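# Place the carton on the raised block, same face up

## Task

Set the carton on top of the raised block so that no part of it extends beyond the blue tape outline, with the same face pointing up as at the start. It must stay there on its own, not held by the robot; then release it and pull the tool away. Nothing may be knocked or placed off the table.

## Robot and tools

Robot: two arms, left_arm and right_arm, each with six joints and a vacuum suction cup instead of fingers. The reference point of each tool is its cup point, the centre of the cup rim (36 mm across). The cup points along the cup point's own +z axis. Behind the rim the tool gets bulkier: from roughly 4 cm back, its body and camera stick out up to about 9 cm sideways, so leave room.

Frame: one shared scene frame. Origin on the table surface midway between the arms, +x away from the robots over the table, +z up, left_arm on the +y side. The arm names do not match left or right in the camera images. Reported cup positions get less accurate at long reach.

Row layout (used by both motion tools): 16 numbers, always both arms. First left_arm: x, y, z (metres), qw, qx, qy, qz (orientation, w first), suction; then the same eight for right_arm. Positions and quaternions are absolute targets in the scene frame, not offsets. Suction is a number from -1 to 1: above 0.01 means on, 0.01 or less means off; it is a command every time, so resend the current value to keep it. To keep an arm still, resend its last reported full pose; to keep an orientation fixed, send the same quaternion every row rather than the drifting reported one.

execute_actions: argument "actions" is a list with zero or one item, plus optional "pictures" (true/false). An empty list just reports state and images. An item {"rows": [...], "steps": n} plays 1 to 15 rows, one per control step of 1/30 s; steps at most 15, default 15, at least 3; the last row repeats to fill. An item with only "steps" (up to 300) is a wait measured from the previous result, reply time included. A call is rejected, with nothing sent, if any target lies over 0.6 m from that arm's last reported position along any cup-point axis. Every step the command is clipped to 70 mm and 16 degrees from the measured pose, so far targets need several calls; position wins over orientation when both cannot be met. The final 3 steps of an action run after the result is taken, during your reply.

move: "target" is one 16-number row of absolute poses; "speed" is the path top speed in m/s, 0.002 to 0.5, default 0.25 (turning up to twice that in rad/s). Each cup point travels a straight line; paths last 0.5 to 10 s and finish together, cut off at 10 s. No avoidance of obstacles or the other arm. The suction values are applied at the start. Its result adds a move: line with the ending (done, off_target, moving, held, fault), any limits (paced = target clipped, held = steps blocked, after which the arm may jump fast), and each cup point's distance from its target.

wait: "seconds" from 0 to 10; sends nothing new.

zoom_image: "camera" is cam_left_wrist or cam_right_wrist (both 616x616); "region" is [x0, y0, x1, y1] pixels, top-left origin, no larger than 504 by 504.

Call only once the carton rests correctly and the tool is clear.

Reading results: the state line lists each arm's cup position, quaternion and velocities. A Hand target line (only when nothing is pending) shows where the controller is now heading. "pose unreachable" means the clearance check altered or blocked that arm; HELD marks steps where your row was not sent. suction_measured near 0 means no seal; 0.83 or more means airtight; in between means leaking. part_present turns 1 at 0.50 and drops back to 0 under 0.45. MOTOR HOT appears from 65 °C; at 80 °C the arm is braked until cool (OVER-TEMPERATURE FAULT), so do not hold a load longer than needed. A torque fault (load limits in N m: waist 45, shoulder 45, elbow 27, forearm roll 27, wrist pitch 18, wrist roll 18) makes the arm back off, pause 10 s and drop the rest of the call.

Suggested order: look and zoom to find the carton, block and tape outline; bring one arm above a flat, smooth, seam-free spot on the carton's top face with the cup facing down; switch suction on and lower slowly until the rim touches fully; confirm part_present; lift (the held carton rides up to about 12 mm closer to the tool); carry it above the block inside the outline without rotating it over; lower gently until it sits on the block; switch suction off; rise at least 15 mm and then clear away; look again to check it stays put.

Avoid: fast or deep contact (speed and overshoot past contact raise force), letting the arms touch or press each other, sealing the cup on the table (turn suction off to free it), dropping or flipping the carton, and pushing anything off the table. Loose objects may occasionally be nudged by an outside push, so recheck before finishing.

Each tool is called after ">>>" as name(argument=value, ...), one argument or row to a line, values as JSON.

## Session

I'll start by looking at the current state.

>>> execute_actions(
  actions=[],
)

Scene clock: 0.00 s of 5000.00 s.
left_arm: end_effector_position=(+0.4471, +0.4036, +0.2424) suction_measured=0.00 part_present=0 end_effector_quat_wxyz=(-0.002, -0.304, +0.953, +0.000) end_effector_velocity=(-0.000, -0.000, +0.000) end_effector_angular_velocity=(+0.000, -0.000, -0.001) | right_arm: end_effector_position=(+0.3413, -0.4595, +0.2440) suction_measured=0.00 part_present=0 end_effector_quat_wxyz=(-0.000, +0.323, +0.947, +0.001) end_effector_velocity=(-0.000, -0.000, +0.000) end_effector_angular_velocity=(-0.000, -0.000, -0.000)
Joint positions: left_arm=[ 0.    -0.264 -0.927 -0.     1.194  1.833] | right_arm=[-0.    -0.268 -0.928  0.002  1.196  2.876]
Joint velocities: left_arm=[ 0.    -0.001  0.001  0.     0.001  0.001] | right_arm=[-0. -0. -0.  0.  0. -0.]
Hand target (left_arm): +0.447, +0.404, +0.242; -0.002, -0.304, +0.953, +0.000
Hand target (right_arm): +0.341, -0.459, +0.244; -0.000, +0.323, +0.947, +0.001

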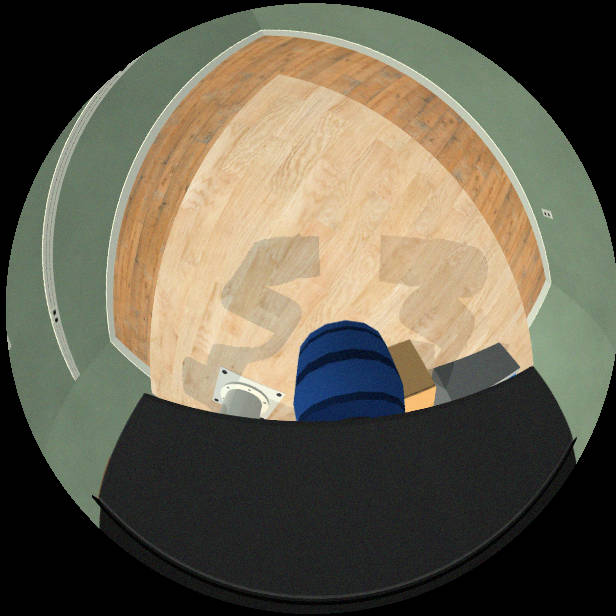

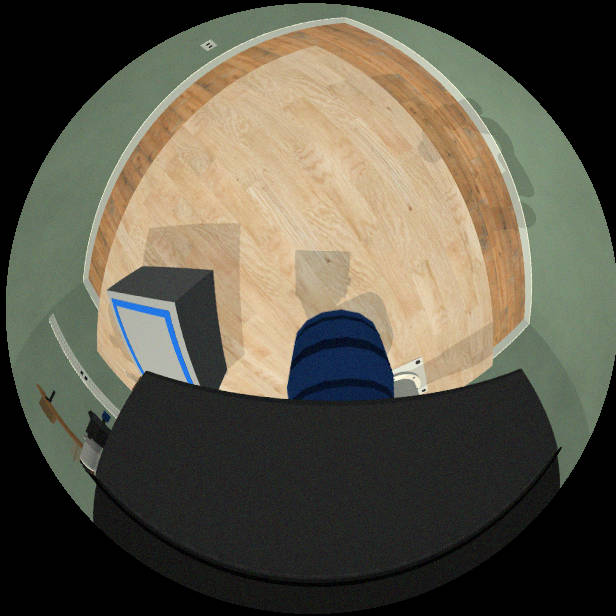

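>>> zoom_image(
  camera="cam_left_wrist",
  region=[330, 280, 580, 450],
)

>>> zoom_image(
  camera="cam_right_wrist",
  region=[20, 200, 300, 480],
)

Region (330, 280, 580, 450) of cam_left_wrist's 616x616 image, scaled by 2.016, with more detail than that image has; it fills the top 343 rows of this view, and the rest is white.

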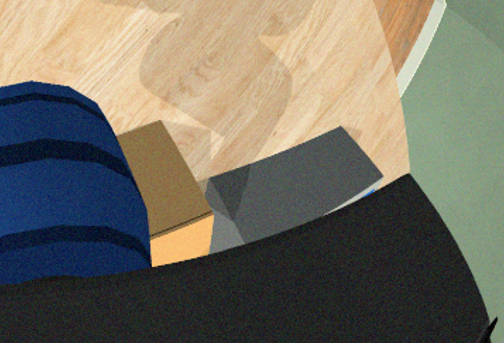

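Region (20, 200, 300, 480) of cam_right_wrist's 616x616 image, scaled by 1.800, with more detail than that image has.

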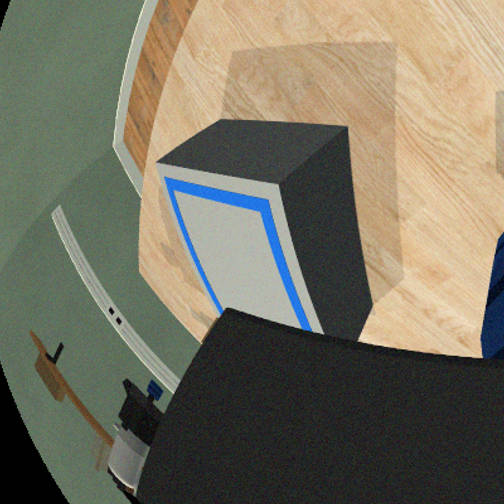

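>>> move(
  target=[0.38, 0.38, 0.45, 0, 0.7071, 0.7071, 0, 0, 0.38, -0.40, 0.45, 0, -0.7071, 0.7071, 0, 0],
  speed=0.5,
)

Scene clock: 4.10 s of 5000.00 s.
left_arm: end_effector_position=(+0.3805, +0.3800, +0.4500) suction_measured=0.00 part_present=0 end_effector_quat_wxyz=(-0.000, +0.707, +0.707, +0.000) end_effector_velocity=(-0.000, -0.000, +0.002) end_effector_angular_velocity=(-0.001, -0.001, -0.009) | right_arm: end_effector_position=(+0.3795, -0.4000, +0.4500) suction_measured=0.00 part_present=0 end_effector_quat_wxyz=(+0.000, +0.707, -0.707, -0.000) end_effector_velocity=(+0.000, +0.000, +0.002) end_effector_angular_velocity=(+0.001, +0.002, +0.008)
Joint positions: left_arm=[-0.052 -0.389 -1.424  0.     1.813  3.97 ] | right_arm=[ 0.149 -0.038 -1.766  0.     1.804  0.798]
Joint velocities: left_arm=[ 0.001  0.001 -0.006 -0.001  0.004  0.009] | right_arm=[ 0.     0.007 -0.015  0.001  0.01  -0.008]
Hand target (left_arm): +0.381, +0.380, +0.450; -0.000, +0.707, +0.707, +0.000
Hand target (right_arm): +0.380, -0.400, +0.450; +0.000, +0.708, -0.707, -0.000
Off the commanded pose (left_arm): 0.001 m, 0 deg.
Off the commanded pose (right_arm): 0.000 m, 0 deg.
Kept back: nothing.
move: done

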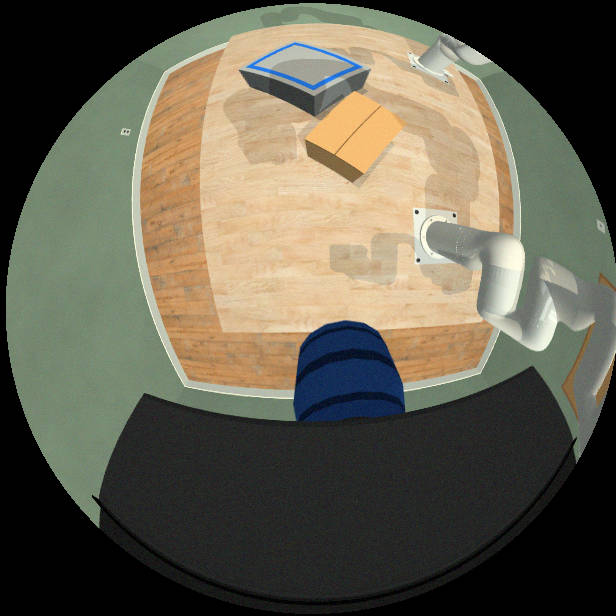

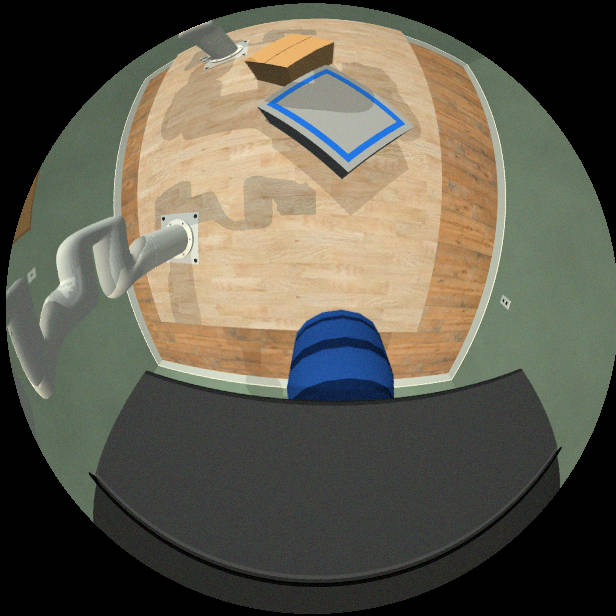

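>>> zoom_image(
  camera="cam_left_wrist",
  region=[220, 20, 480, 280],
)

>>> zoom_image(
  camera="cam_right_wrist",
  region=[150, 10, 430, 290],
)

Region (220, 20, 480, 280) of cam_left_wrist's 616x616 image, scaled by 1.938, with more detail than that image has.

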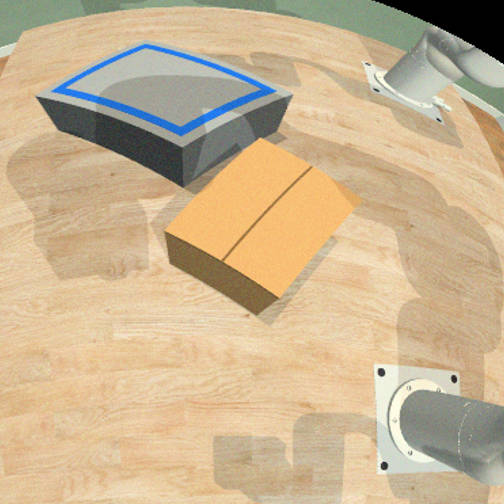

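Region (150, 10, 430, 290) of cam_right_wrist's 616x616 image, scaled by 1.800, with more detail than that image has.

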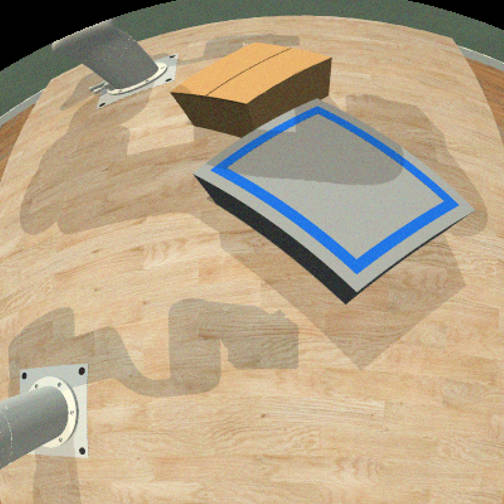

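>>> zoom_image(
  camera="cam_left_wrist",
  region=[290, 80, 416, 206],
)

>>> zoom_image(
  camera="cam_right_wrist",
  region=[250, 50, 418, 218],
)

>>> zoom_image(
  camera="cam_left_wrist",
  region=[230, 20, 398, 130],
)

>>> zoom_image(
  camera="cam_right_wrist",
  region=[180, 10, 348, 110],
)

Region (290, 80, 416, 206) of cam_left_wrist's 616x616 image, scaled by 4.000, with more detail than that image has.

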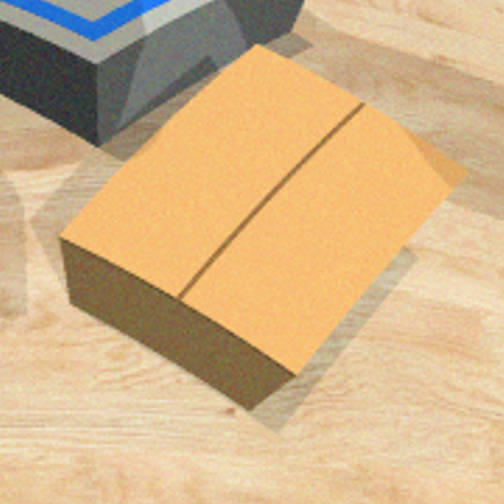

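Region (250, 50, 418, 218) of cam_right_wrist's 616x616 image, scaled by 3.000, with more detail than that image has.

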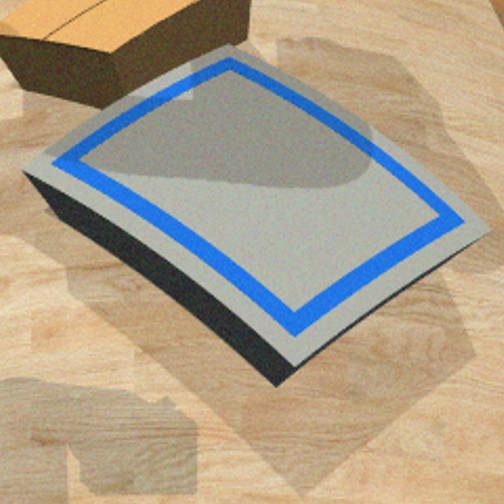

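Region (230, 20, 398, 130) of cam_left_wrist's 616x616 image, scaled by 3.000, with more detail than that image has; it fills the top 330 rows of this view, and the rest is white.

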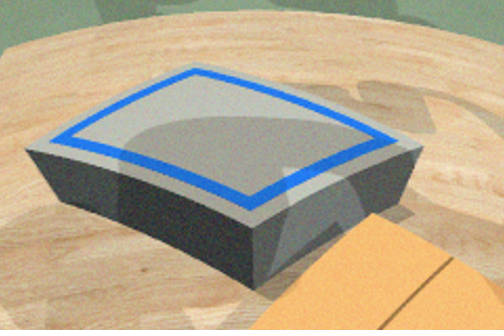

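Region (180, 10, 348, 110) of cam_right_wrist's 616x616 image, scaled by 3.000, with more detail than that image has; it fills the top 300 rows of this view, and the rest is white.

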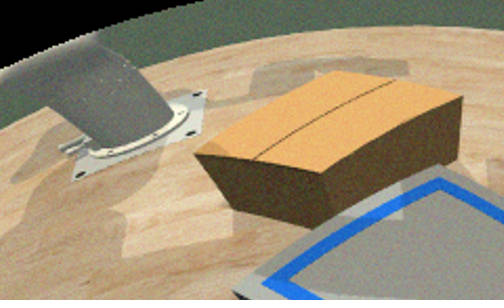

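>>> move(
  target=[0.322, 0.121, 0.20, 0, 0.294, 0.9558, 0, 0, 0.3795, -0.40, 0.45, 0, -0.7071, 0.7071, 0, 0],
  speed=0.4,
)

Scene clock: 10.40 s of 5000.00 s.
left_arm: end_effector_position=(+0.3217, +0.1215, +0.2003) suction_measured=0.00 part_present=0 end_effector_quat_wxyz=(+0.000, +0.294, +0.956, +0.001) end_effector_velocity=(-0.001, -0.001, -0.003) end_effector_angular_velocity=(+0.009, +0.001, +0.003) | right_arm: end_effector_position=(+0.3795, -0.4000, +0.4500) suction_measured=0.00 part_present=0 end_effector_quat_wxyz=(+0.000, +0.707, -0.707, -0.000) end_effector_velocity=(-0.000, -0.000, -0.000) end_effector_angular_velocity=(-0.001, +0.001, -0.000)
Joint positions: left_arm=[-0.827 -0.355 -0.722  0.002  1.077  2.221] | right_arm=[ 0.149 -0.038 -1.767  0.     1.804  0.798]
Joint velocities: left_arm=[-0.006  0.008 -0.     0.007 -0.001 -0.013] | right_arm=[-0.     0.    -0.    -0.001  0.     0.   ]
Hand target (left_arm): +0.322, +0.121, +0.200; -0.000, +0.294, +0.956, +0.001
Hand target (right_arm): +0.379, -0.400, +0.450; +0.000, +0.707, -0.707, +0.000
Off the commanded pose (left_arm): 0.001 m, 0 deg.
Off the commanded pose (right_arm): 0.000 m, 0 deg.
Kept back: nothing.
After step 90, 1.37 s passed at rest.
move: done

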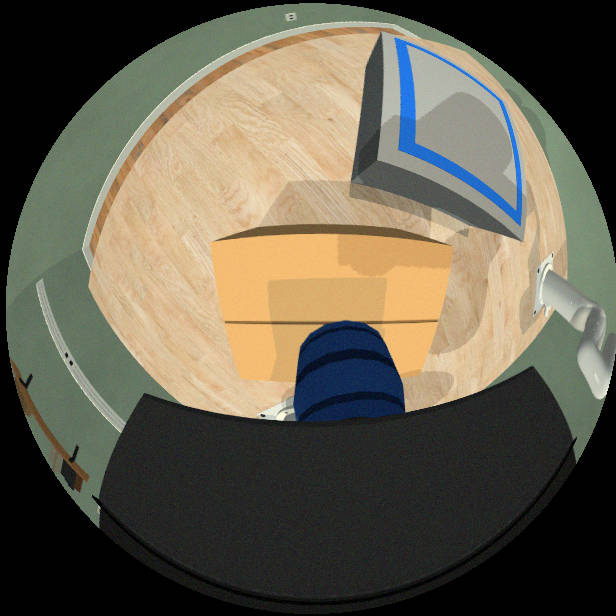

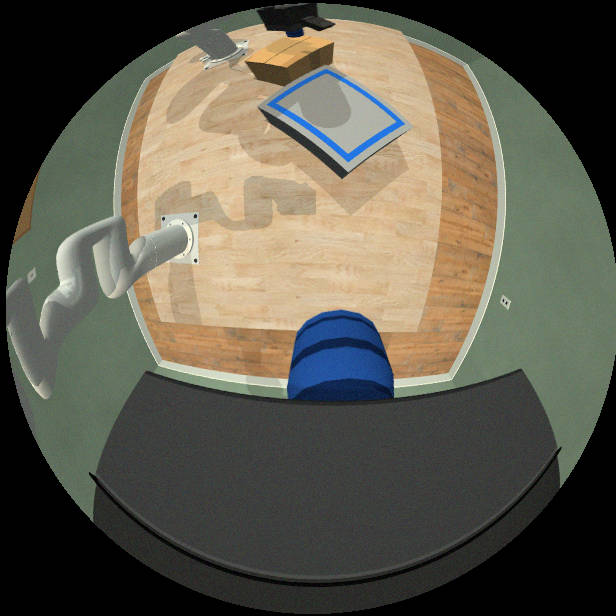

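>>> zoom_image(
  camera="cam_left_wrist",
  region=[200, 200, 470, 400],
)

Region (200, 200, 470, 400) of cam_left_wrist's 616x616 image, scaled by 1.867, with more detail than that image has; it fills the top 373 rows of this view, and the rest is white.

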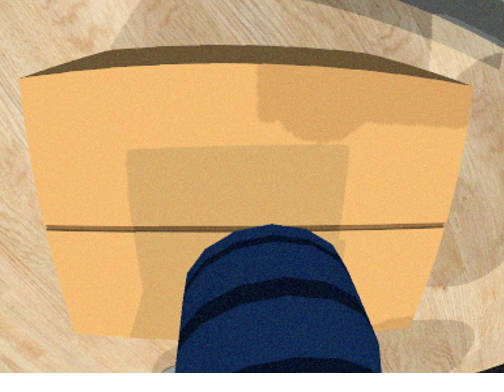

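>>> move(
  target=[0.319, 0.1175, 0.126, 0, 0.294, 0.9558, 0, 1, 0.3795, -0.40, 0.45, 0, -0.7071, 0.7071, 0, 0],
  speed=0.08,
)

Scene clock: 12.67 s of 5000.00 s.
left_arm: end_effector_position=(+0.3187, +0.1178, +0.1258) suction_measured=0.88 part_present=1 end_effector_quat_wxyz=(-0.000, +0.294, +0.956, +0.000) end_effector_velocity=(-0.000, +0.000, -0.001) end_effector_angular_velocity=(+0.001, +0.002, -0.001) | right_arm: end_effector_position=(+0.3795, -0.4000, +0.4500) suction_measured=0.00 part_present=0 end_effector_quat_wxyz=(+0.000, +0.707, -0.707, +0.000) end_effector_velocity=(+0.000, +0.000, +0.000) end_effector_angular_velocity=(-0.000, -0.001, +0.000)
Joint positions: left_arm=[-0.839 -0.241 -0.595  0.     0.836  2.209] | right_arm=[ 0.149 -0.038 -1.767  0.     1.804  0.798]
Joint velocities: left_arm=[-0.     0.001  0.    -0.     0.001  0.001] | right_arm=[ 0.    -0.    -0.    -0.    -0.001 -0.   ]
Hand target (left_arm): +0.319, +0.118, +0.126; +0.000, +0.294, +0.956, +0.000
Hand target (right_arm): +0.379, -0.400, +0.450; +0.000, +0.707, -0.707, +0.000
Off the commanded pose (left_arm): 0.000 m, 0 deg.
Off the commanded pose (right_arm): 0.000 m, 0 deg.
Kept back: nothing.
move: done

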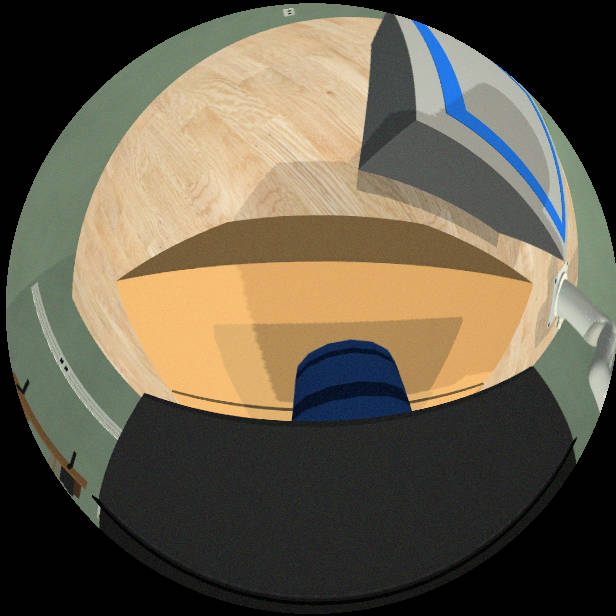

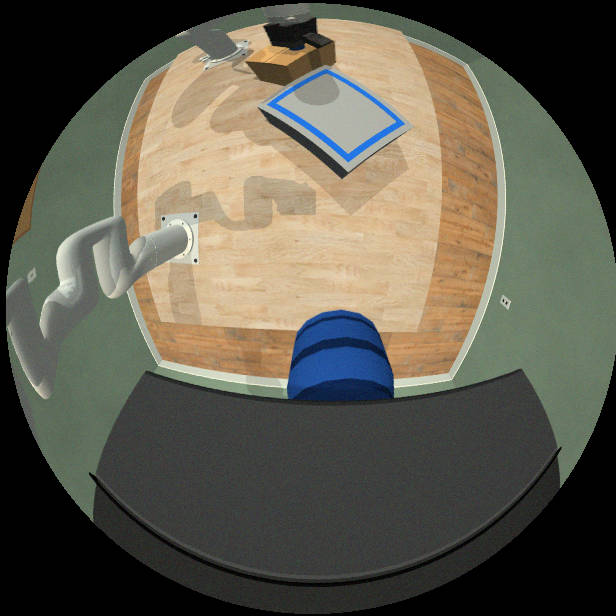

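>>> move(
  target=[0.319, 0.1175, 0.16, 0, 0.294, 0.9558, 0, 1, 0.3795, -0.40, 0.45, 0, -0.7071, 0.7071, 0, 0],
  speed=0.06,
)

Scene clock: 13.83 s of 5000.00 s.
left_arm: end_effector_position=(+0.3189, +0.1176, +0.1596) suction_measured=0.89 part_present=1 end_effector_quat_wxyz=(-0.000, +0.294, +0.956, +0.000) end_effector_velocity=(-0.001, +0.001, +0.001) end_effector_angular_velocity=(+0.003, +0.003, -0.001) | right_arm: end_effector_position=(+0.3795, -0.4000, +0.4500) suction_measured=0.00 part_present=0 end_effector_quat_wxyz=(-0.000, +0.707, -0.707, +0.000) end_effector_velocity=(+0.000, -0.000, -0.000) end_effector_angular_velocity=(-0.001, -0.000, -0.000)
Joint positions: left_arm=[-0.839 -0.3   -0.647 -0.     0.948  2.209] | right_arm=[ 0.149 -0.038 -1.767  0.     1.804  0.798]
Joint velocities: left_arm=[-0.001 -0.002 -0.001  0.     0.008  0.   ] | right_arm=[ 0.     0.     0.    -0.001 -0.    -0.   ]
Hand target (left_arm): +0.319, +0.117, +0.160; -0.000, +0.294, +0.956, -0.000
Hand target (right_arm): +0.380, -0.400, +0.450; +0.000, +0.707, -0.707, +0.000
Off the commanded pose (left_arm): 0.000 m, 0 deg.
Off the commanded pose (right_arm): 0.000 m, 0 deg.
Kept back: nothing.
move: done

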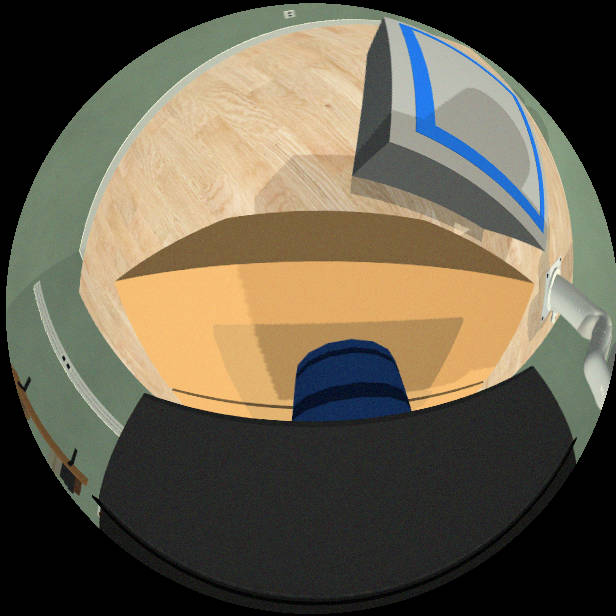

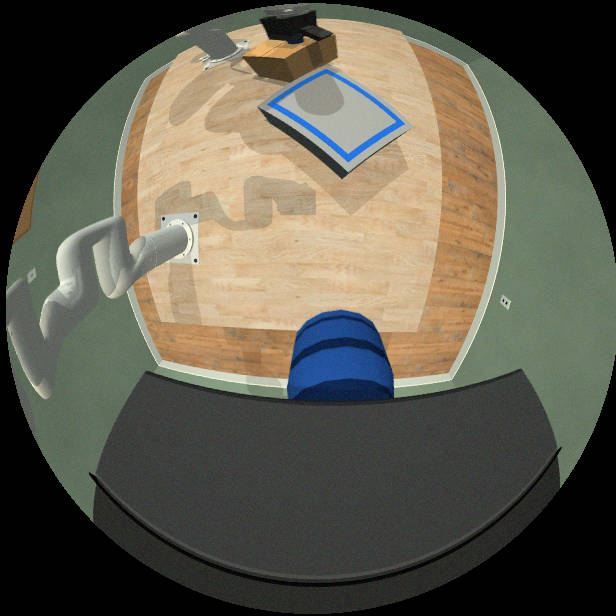

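>>> move(
  target=[0.319, 0.1175, 0.285, 0, 0.294, 0.9558, 0, 1, 0.3795, -0.40, 0.45, 0, -0.7071, 0.7071, 0, 0],
  speed=0.2,
)

>>> move(
  target=[0.410, -0.105, 0.285, 0, -0.385, 0.923, 0, 1, 0.3795, -0.40, 0.45, 0, -0.7071, 0.7071, 0, 0],
  speed=0.35,
)

Scene clock: 17.80 s of 5000.00 s.
left_arm: end_effector_position=(+0.3190, +0.1175, +0.2841) suction_measured=0.89 part_present=1 end_effector_quat_wxyz=(-0.001, +0.294, +0.956, +0.000) end_effector_velocity=(+0.001, -0.001, +0.007) end_effector_angular_velocity=(-0.006, -0.006, +0.001) | right_arm: end_effector_position=(+0.3795, -0.4000, +0.4500) suction_measured=0.00 part_present=0 end_effector_quat_wxyz=(-0.000, +0.707, -0.707, +0.000) end_effector_velocity=(-0.000, +0.000, +0.000) end_effector_angular_velocity=(+0.001, +0.000, +0.000)
Joint positions: left_arm=[-0.839 -0.396 -0.93   0.     1.327  2.209] | right_arm=[ 0.149 -0.038 -1.767  0.     1.804  0.798]
Joint velocities: left_arm=[ 0.    -0.001 -0.018 -0.     0.01  -0.001] | right_arm=[-0.    -0.    -0.     0.001  0.    -0.   ]
Hand target (left_arm): +0.319, +0.117, +0.285; -0.000, +0.294, +0.956, -0.000
Hand target (right_arm): +0.380, -0.400, +0.450; +0.000, +0.707, -0.707, -0.000
Off the commanded pose (left_arm): 0.001 m, 0 deg.
Off the commanded pose (right_arm): 0.000 m, 0 deg.
Kept back: nothing.
move: done

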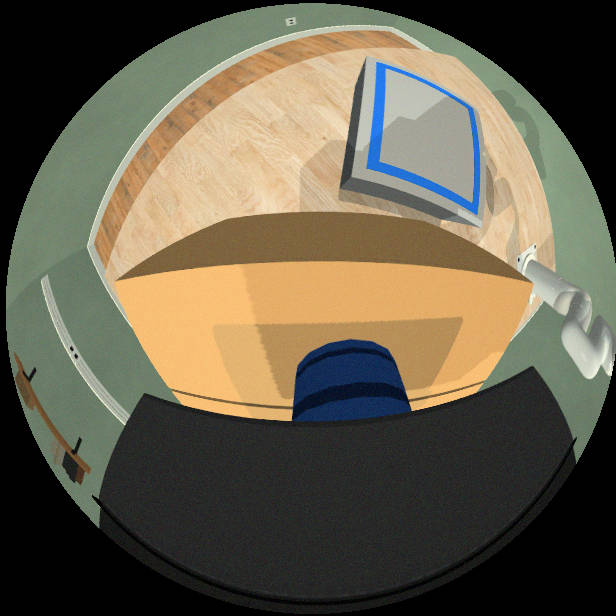

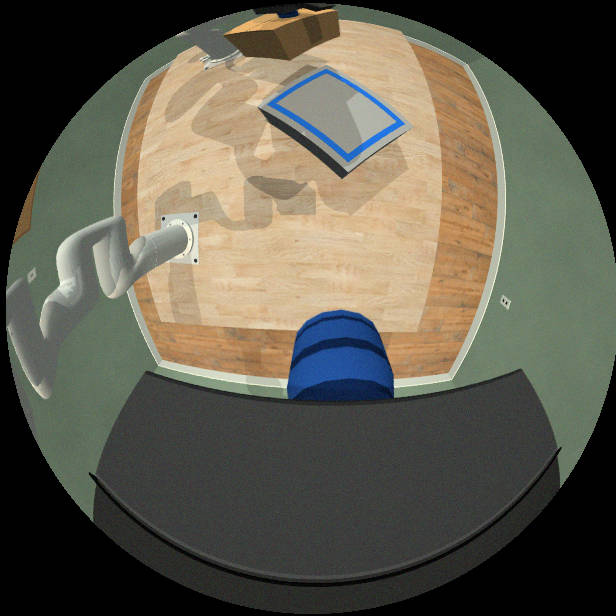

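Scene clock: 20.40 s of 5000.00 s.
left_arm: end_effector_position=(+0.4100, -0.1047, +0.2846) suction_measured=0.89 part_present=1 end_effector_quat_wxyz=(+0.000, -0.385, +0.923, -0.000) end_effector_velocity=(+0.001, -0.002, +0.001) end_effector_angular_velocity=(+0.005, +0.002, +0.005) | right_arm: end_effector_position=(+0.3795, -0.4000, +0.4500) suction_measured=0.00 part_present=0 end_effector_quat_wxyz=(-0.000, +0.707, -0.707, -0.000) end_effector_velocity=(+0.000, +0.000, +0.000) end_effector_angular_velocity=(+0.001, -0.001, +0.000)
Joint positions: left_arm=[-1.012  0.431 -1.892  0.001  1.46   0.649] | right_arm=[ 0.149 -0.038 -1.767  0.     1.804  0.798]
Joint velocities: left_arm=[-0.001  0.018 -0.029  0.001  0.016 -0.006] | right_arm=[ 0.    -0.    -0.     0.001 -0.001  0.   ]
Hand target (left_arm): +0.410, -0.105, +0.285; +0.000, -0.385, +0.923, +0.000
Hand target (right_arm): +0.380, -0.400, +0.450; -0.000, +0.707, -0.707, +0.000
Off the commanded pose (left_arm): 0.000 m, 0 deg.
Off the commanded pose (right_arm): 0.000 m, 0 deg.
Kept back: nothing.
move: done

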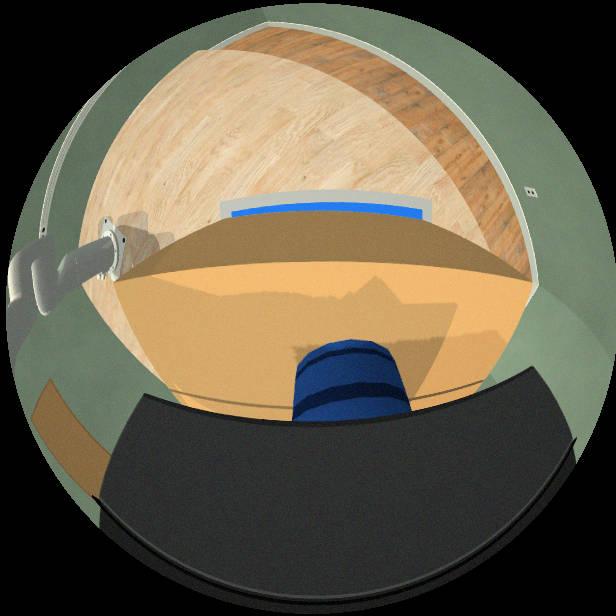

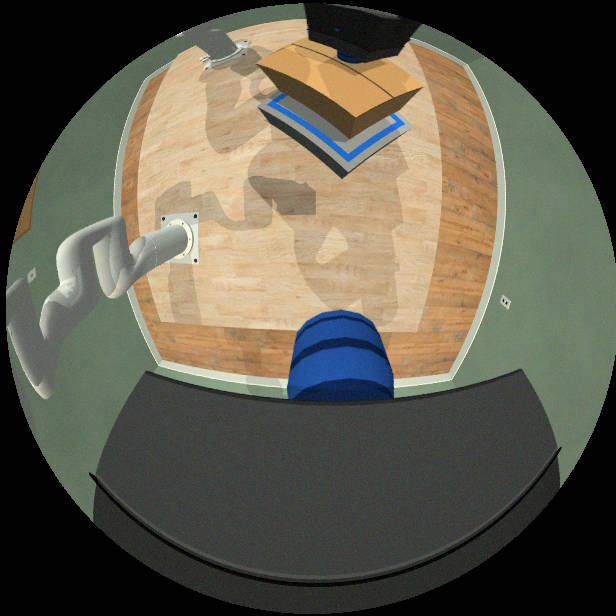

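>>> zoom_image(
  camera="cam_left_wrist",
  region=[200, 170, 452, 270],
)

Region (200, 170, 452, 270) of cam_left_wrist's 616x616 image, scaled by 2.000, with more detail than that image has; it fills the top 200 rows of this view, and the rest is white.

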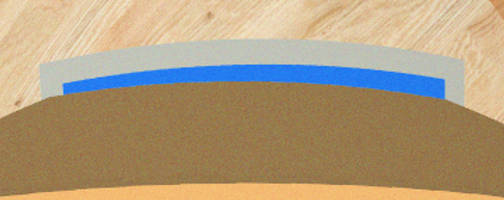

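>>> move(
  target=[0.4072, -0.1197, 0.257, 0, -0.3971, 0.9178, 0, 1, 0.3795, -0.40, 0.45, 0, -0.7071, 0.7071, 0, 0],
  speed=0.06,
)

>>> zoom_image(
  camera="cam_left_wrist",
  region=[190, 150, 470, 270],
)

>>> zoom_image(
  camera="cam_right_wrist",
  region=[240, 30, 440, 200],
)

Scene clock: 21.93 s of 5000.00 s.
left_arm: end_effector_position=(+0.4073, -0.1196, +0.2575) suction_measured=0.89 part_present=1 end_effector_quat_wxyz=(+0.000, -0.397, +0.918, -0.000) end_effector_velocity=(-0.000, -0.001, +0.000) end_effector_angular_velocity=(-0.001, -0.002, +0.001) | right_arm: end_effector_position=(+0.3795, -0.4000, +0.4500) suction_measured=0.00 part_present=0 end_effector_quat_wxyz=(-0.000, +0.707, -0.707, +0.000) end_effector_velocity=(-0.000, -0.000, -0.000) end_effector_angular_velocity=(-0.001, +0.000, -0.000)
Joint positions: left_arm=[-1.031  0.467 -1.868  0.     1.4    0.604] | right_arm=[ 0.149 -0.038 -1.767  0.     1.804  0.798]
Joint velocities: left_arm=[-0.002  0.    -0.     0.001 -0.002 -0.002] | right_arm=[-0.     0.    -0.    -0.001  0.    -0.   ]
Hand target (left_arm): +0.407, -0.120, +0.257; +0.000, -0.397, +0.918, +0.000
Hand target (right_arm): +0.380, -0.400, +0.450; +0.000, +0.707, -0.707, +0.000
Off the commanded pose (left_arm): 0.001 m, 0 deg.
Off the commanded pose (right_arm): 0.000 m, 0 deg.
Kept back: nothing.
move: done

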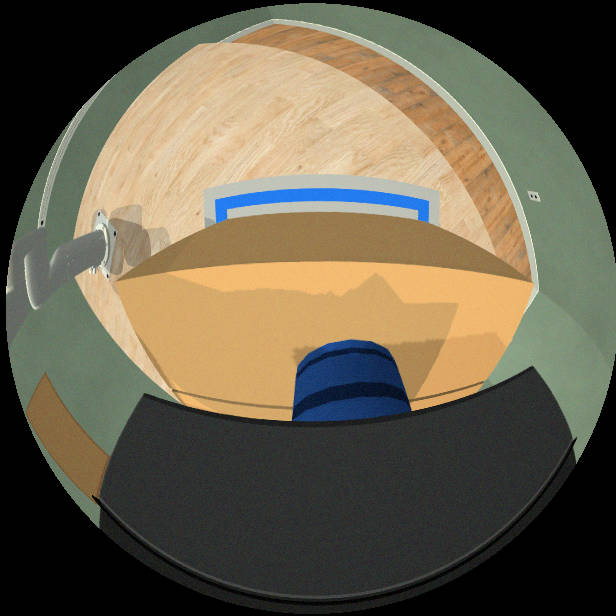

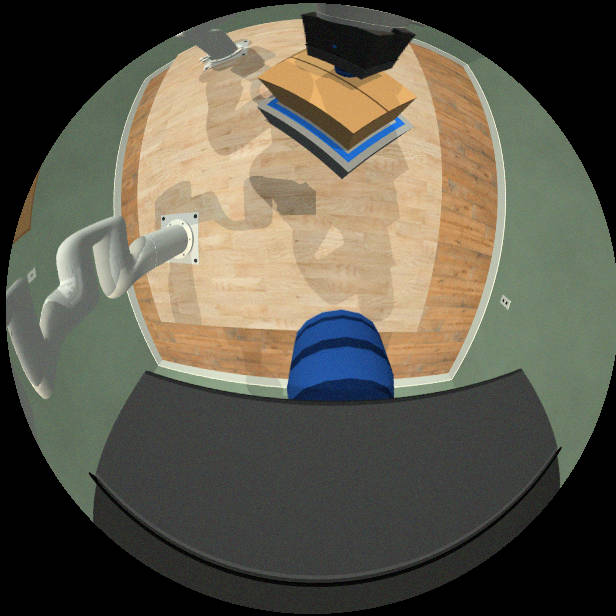

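Region (190, 150, 470, 270) of cam_left_wrist's 616x616 image, scaled by 1.800, with more detail than that image has; it fills the top 216 rows of this view, and the rest is white.

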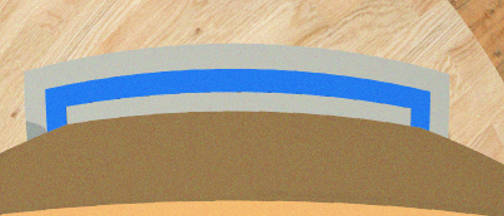

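Region (240, 30, 440, 200) of cam_right_wrist's 616x616 image, scaled by 2.520, with more detail than that image has; it fills the top 428 rows of this view, and the rest is white.

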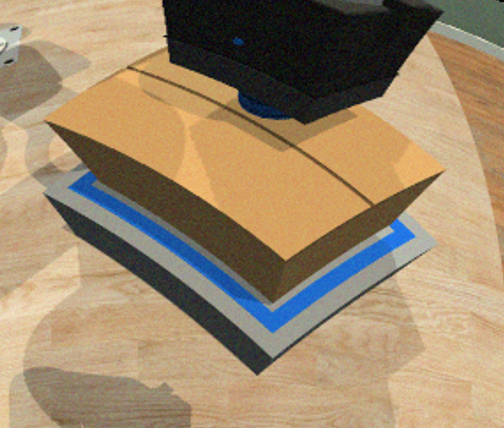

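>>> move(
  target=[0.4181, -0.108, 0.240, 0, -0.3971, 0.9178, 0, 1, 0.3795, -0.40, 0.45, 0, -0.7071, 0.7071, 0, 0],
  speed=0.025,
)

>>> zoom_image(
  camera="cam_left_wrist",
  region=[190, 150, 470, 290],
)

>>> zoom_image(
  camera="cam_right_wrist",
  region=[240, 30, 440, 200],
)

Scene clock: 23.47 s of 5000.00 s.
left_arm: end_effector_position=(+0.4183, -0.1081, +0.2408) suction_measured=0.89 part_present=1 end_effector_quat_wxyz=(+0.000, -0.397, +0.918, -0.001) end_effector_velocity=(+0.000, +0.000, -0.001) end_effector_angular_velocity=(-0.000, -0.000, -0.000) | right_arm: end_effector_position=(+0.3795, -0.4000, +0.4500) suction_measured=0.00 part_present=0 end_effector_quat_wxyz=(+0.000, +0.707, -0.707, +0.000) end_effector_velocity=(+0.000, -0.000, -0.000) end_effector_angular_velocity=(-0.000, +0.000, -0.000)
Joint positions: left_arm=[-1.005  0.453 -1.8    0.     1.345  0.63 ] | right_arm=[ 0.149 -0.038 -1.767  0.     1.804  0.798]
Joint velocities: left_arm=[ 0.001 -0.001  0.006  0.    -0.005  0.001] | right_arm=[-0.  0.  0. -0. -0.  0.]
Hand target (left_arm): +0.418, -0.108, +0.240; -0.000, -0.397, +0.918, -0.000
Hand target (right_arm): +0.380, -0.400, +0.450; -0.000, +0.707, -0.707, -0.000
Off the commanded pose (left_arm): 0.001 m, 0 deg.
Off the commanded pose (right_arm): 0.000 m, 0 deg.
Kept back: nothing.
move: done

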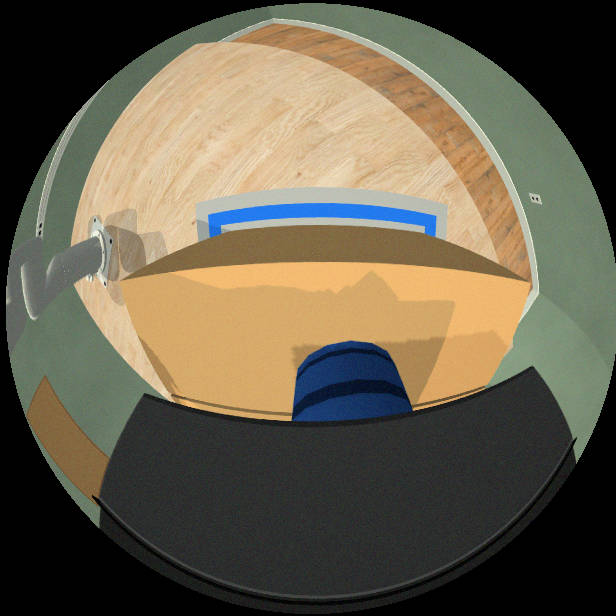

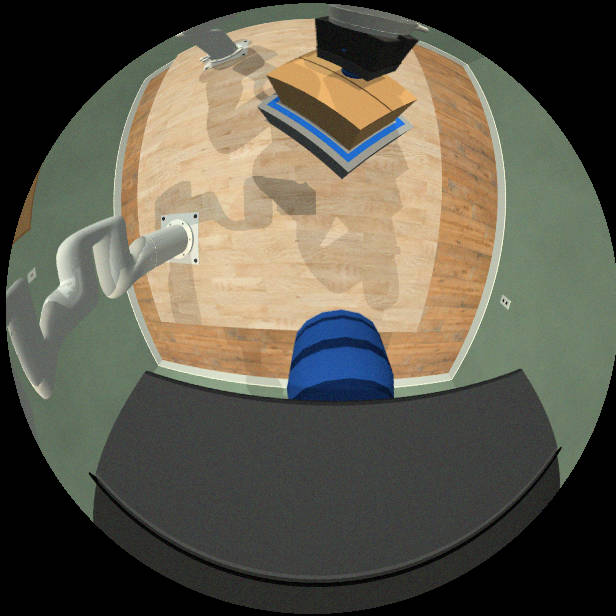

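Region (190, 150, 470, 290) of cam_left_wrist's 616x616 image, scaled by 1.800, with more detail than that image has.

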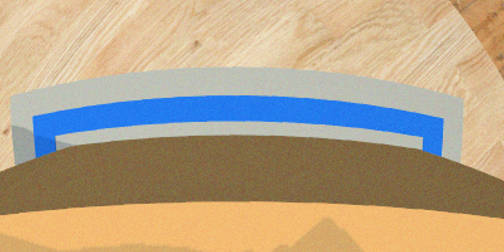

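Region (240, 30, 440, 200) of cam_right_wrist's 616x616 image, scaled by 2.520, with more detail than that image has; it fills the top 428 rows of this view, and the rest is white.

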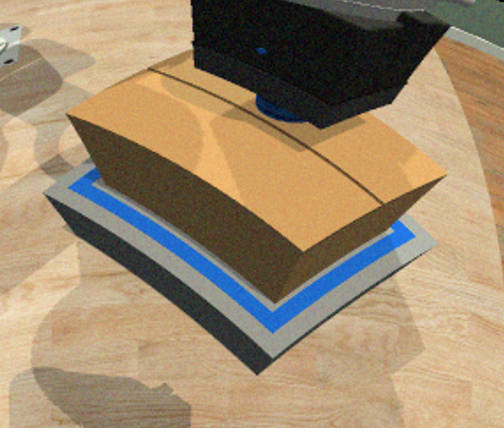

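>>> execute_actions(
  actions=[
    {"rows": [[0.4181, -0.108, 0.2395, 0, -0.3971, 0.9178, 0, 1, 0.3795, -0.40, 0.45, 0, -0.7071, 0.7071, 0, 0],[0.4181, -0.108, 0.239, 0, -0.3971, 0.9178, 0, 1, 0.3795, -0.40, 0.45, 0, -0.7071, 0.7071, 0, 0],[0.4181, -0.108, 0.2385, 0, -0.3971, 0.9178, 0, 1, 0.3795, -0.40, 0.45, 0, -0.7071, 0.7071, 0, 0],[0.4181, -0.108, 0.238, 0, -0.3971, 0.9178, 0, 1, 0.3795, -0.40, 0.45, 0, -0.7071, 0.7071, 0, 0],[0.4181, -0.108, 0.238, 0, -0.3971, 0.9178, 0, 1, 0.3795, -0.40, 0.45, 0, -0.7071, 0.7071, 0, 0],[0.4181, -0.108, 0.238, 0, -0.3971, 0.9178, 0, 1, 0.3795, -0.40, 0.45, 0, -0.7071, 0.7071, 0, 0],[0.4181, -0.108, 0.238, 0, -0.3971, 0.9178, 0, 1, 0.3795, -0.40, 0.45, 0, -0.7071, 0.7071, 0, 0],[0.4181, -0.108, 0.238, 0, -0.3971, 0.9178, 0, 1, 0.3795, -0.40, 0.45, 0, -0.7071, 0.7071, 0, 0],[0.4181, -0.108, 0.238, 0, -0.3971, 0.9178, 0, 0, 0.3795, -0.40, 0.45, 0, -0.7071, 0.7071, 0, 0]], "steps": 15},
  ],
)

Scene clock: 25.00 s of 5000.00 s.
left_arm: end_effector_position=(+0.4188, -0.1095, +0.2429) suction_measured=0.00 part_present=0 end_effector_quat_wxyz=(+0.001, -0.397, +0.918, -0.005) end_effector_velocity=(+0.005, -0.006, +0.038) end_effector_angular_velocity=(-0.055, -0.043, +0.000) | right_arm: end_effector_position=(+0.3795, -0.4000, +0.4500) suction_measured=0.00 part_present=0 end_effector_quat_wxyz=(-0.000, +0.707, -0.707, -0.000) end_effector_velocity=(+0.000, -0.000, +0.000) end_effector_angular_velocity=(+0.000, -0.001, -0.000)
Joint positions: left_arm=[-1.005  0.45  -1.799 -0.     1.339  0.63 ] | right_arm=[ 0.149 -0.038 -1.767  0.     1.804  0.798]
Joint velocities: left_arm=[-0.    -0.044 -0.028  0.001  0.001 -0.   ] | right_arm=[-0. -0.  0.  0. -0.  0.]
Steps of this call (steps 1 to 34: nothing new was sent; steps 35 to 46: the first 12 steps of this action). Readings (end_effector_position | what the end effector reports):
35: left_arm (+0.4181, -0.1080, +0.2401) | right_arm (+0.3795, -0.4000, +0.4500) | left_arm suction_measured=0.89 part_present=1 | right_arm suction_measured=0.00 part_present=0
36: left_arm (+0.4181, -0.1080, +0.2400) | right_arm (+0.3795, -0.4000, +0.4500) | left_arm suction_measured=0.89 part_present=1 | right_arm suction_measured=0.00 part_present=0
38: left_arm (+0.4182, -0.1080, +0.2398) | right_arm (+0.3795, -0.4000, +0.4500) | left_arm suction_measured=0.89 part_present=1 | right_arm suction_measured=0.00 part_present=0
42: left_arm (+0.4184, -0.1080, +0.2392) | right_arm (+0.3795, -0.4000, +0.4500) | left_arm suction_measured=0.89 part_present=1 | right_arm suction_measured=0.00 part_present=0
46: the state above

>>> move(
  target=[0.41, -0.09, 0.33, 0, -0.3971, 0.9178, 0, 0, 0.3795, -0.40, 0.45, 0, -0.7071, 0.7071, 0, 0],
  speed=0.2,
)

Scene clock: 26.33 s of 5000.00 s.
left_arm: end_effector_position=(+0.4100, -0.0901, +0.3290) suction_measured=0.00 part_present=0 end_effector_quat_wxyz=(-0.000, -0.397, +0.918, +0.001) end_effector_velocity=(+0.000, -0.000, +0.008) end_effector_angular_velocity=(-0.005, -0.003, -0.000) | right_arm: end_effector_position=(+0.3795, -0.4000, +0.4500) suction_measured=0.00 part_present=0 end_effector_quat_wxyz=(-0.000, +0.707, -0.707, -0.000) end_effector_velocity=(+0.000, -0.000, +0.000) end_effector_angular_velocity=(-0.000, -0.001, -0.000)
Joint positions: left_arm=[-0.997  0.415 -1.997 -0.     1.583  0.638] | right_arm=[ 0.149 -0.038 -1.767  0.     1.804  0.798]
Joint velocities: left_arm=[-0.     0.003 -0.027 -0.     0.018  0.   ] | right_arm=[-0.    -0.001 -0.    -0.    -0.     0.   ]
Hand target (left_arm): +0.410, -0.090, +0.330; -0.000, -0.397, +0.918, -0.000
Hand target (right_arm): +0.380, -0.400, +0.450; +0.000, +0.707, -0.707, -0.000
Off your previous action's commanded pose (left_arm): 0.004 m, 0 deg at its last step (step 3 of this call).
Off your previous action's commanded pose (right_arm): 0.000 m, 0 deg at its last step (step 3 of this call).
Off the commanded pose (left_arm): 0.001 m, 0 deg.
Off the commanded pose (right_arm): 0.000 m, 0 deg.
Kept back: nothing.
move: done

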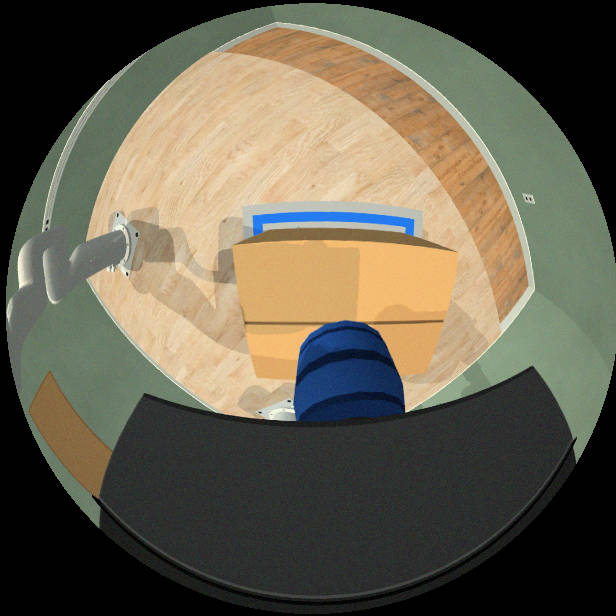

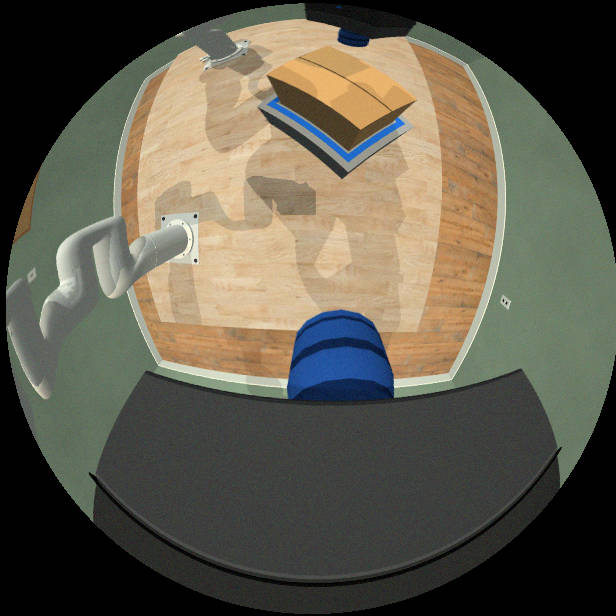

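The carton sits inside the tape. Moving the arm clear.

>>> move(
  target=[0.38, 0.17, 0.36, 0, -0.3971, 0.9178, 0, 0, 0.3795, -0.40, 0.45, 0, -0.7071, 0.7071, 0, 0],
  speed=0.4,
)

>>> zoom_image(
  camera="cam_right_wrist",
  region=[240, 30, 440, 200],
)

Scene clock: 28.00 s of 5000.00 s.
left_arm: end_effector_position=(+0.3799, +0.1695, +0.3600) suction_measured=0.00 part_present=0 end_effector_quat_wxyz=(-0.001, -0.397, +0.918, +0.000) end_effector_velocity=(-0.000, +0.002, +0.002) end_effector_angular_velocity=(-0.004, -0.003, +0.000) | right_arm: end_effector_position=(+0.3795, -0.4000, +0.4500) suction_measured=0.00 part_present=0 end_effector_quat_wxyz=(-0.000, +0.707, -0.707, +0.000) end_effector_velocity=(+0.000, -0.000, +0.000) end_effector_angular_velocity=(-0.000, -0.001, -0.000)
Joint positions: left_arm=[-0.63  -0.313 -1.218 -0.001  1.532  1.006] | right_arm=[ 0.149 -0.038 -1.767  0.     1.804  0.798]
Joint velocities: left_arm=[ 0.006 -0.008  0.004 -0.002 -0.001  0.006] | right_arm=[-0.    -0.     0.    -0.    -0.001 -0.   ]
Hand target (left_arm): +0.380, +0.170, +0.360; -0.001, -0.397, +0.918, -0.000
Hand target (right_arm): +0.380, -0.400, +0.450; +0.000, +0.707, -0.707, +0.000
Off the commanded pose (left_arm): 0.000 m, 0 deg.
Off the commanded pose (right_arm): 0.000 m, 0 deg.
Kept back: nothing.
move: done; limits=paced

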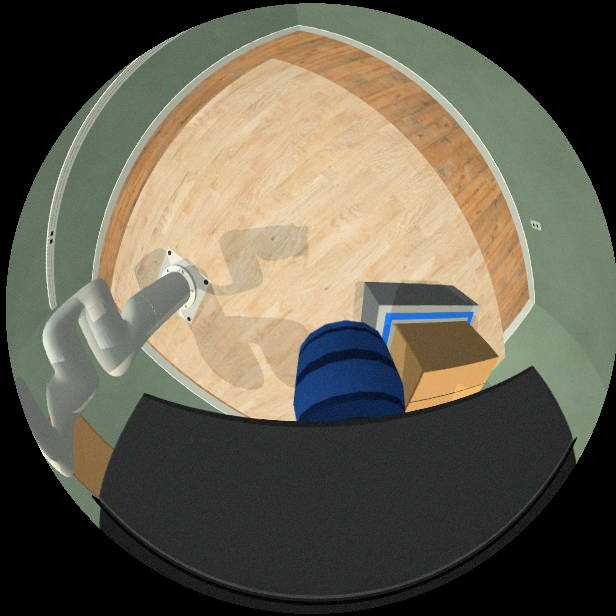

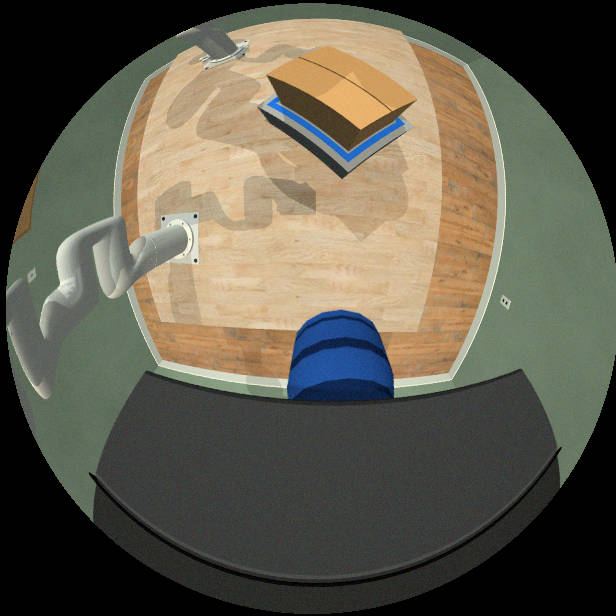

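Region (240, 30, 440, 200) of cam_right_wrist's 616x616 image, scaled by 2.520, with more detail than that image has; it fills the top 428 rows of this view, and the rest is white.

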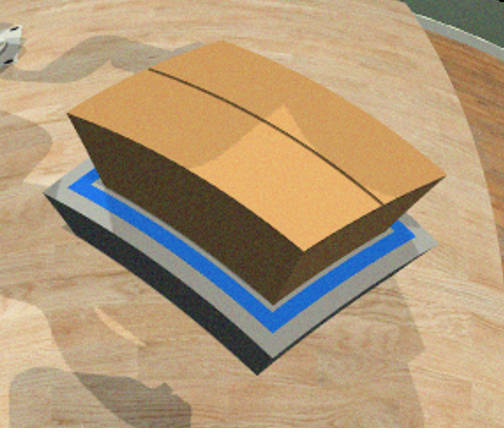

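The carton is inside the tape on all four sides.

>>> finished_scene(
  scene=1,
)

The scene is finished: the task was done.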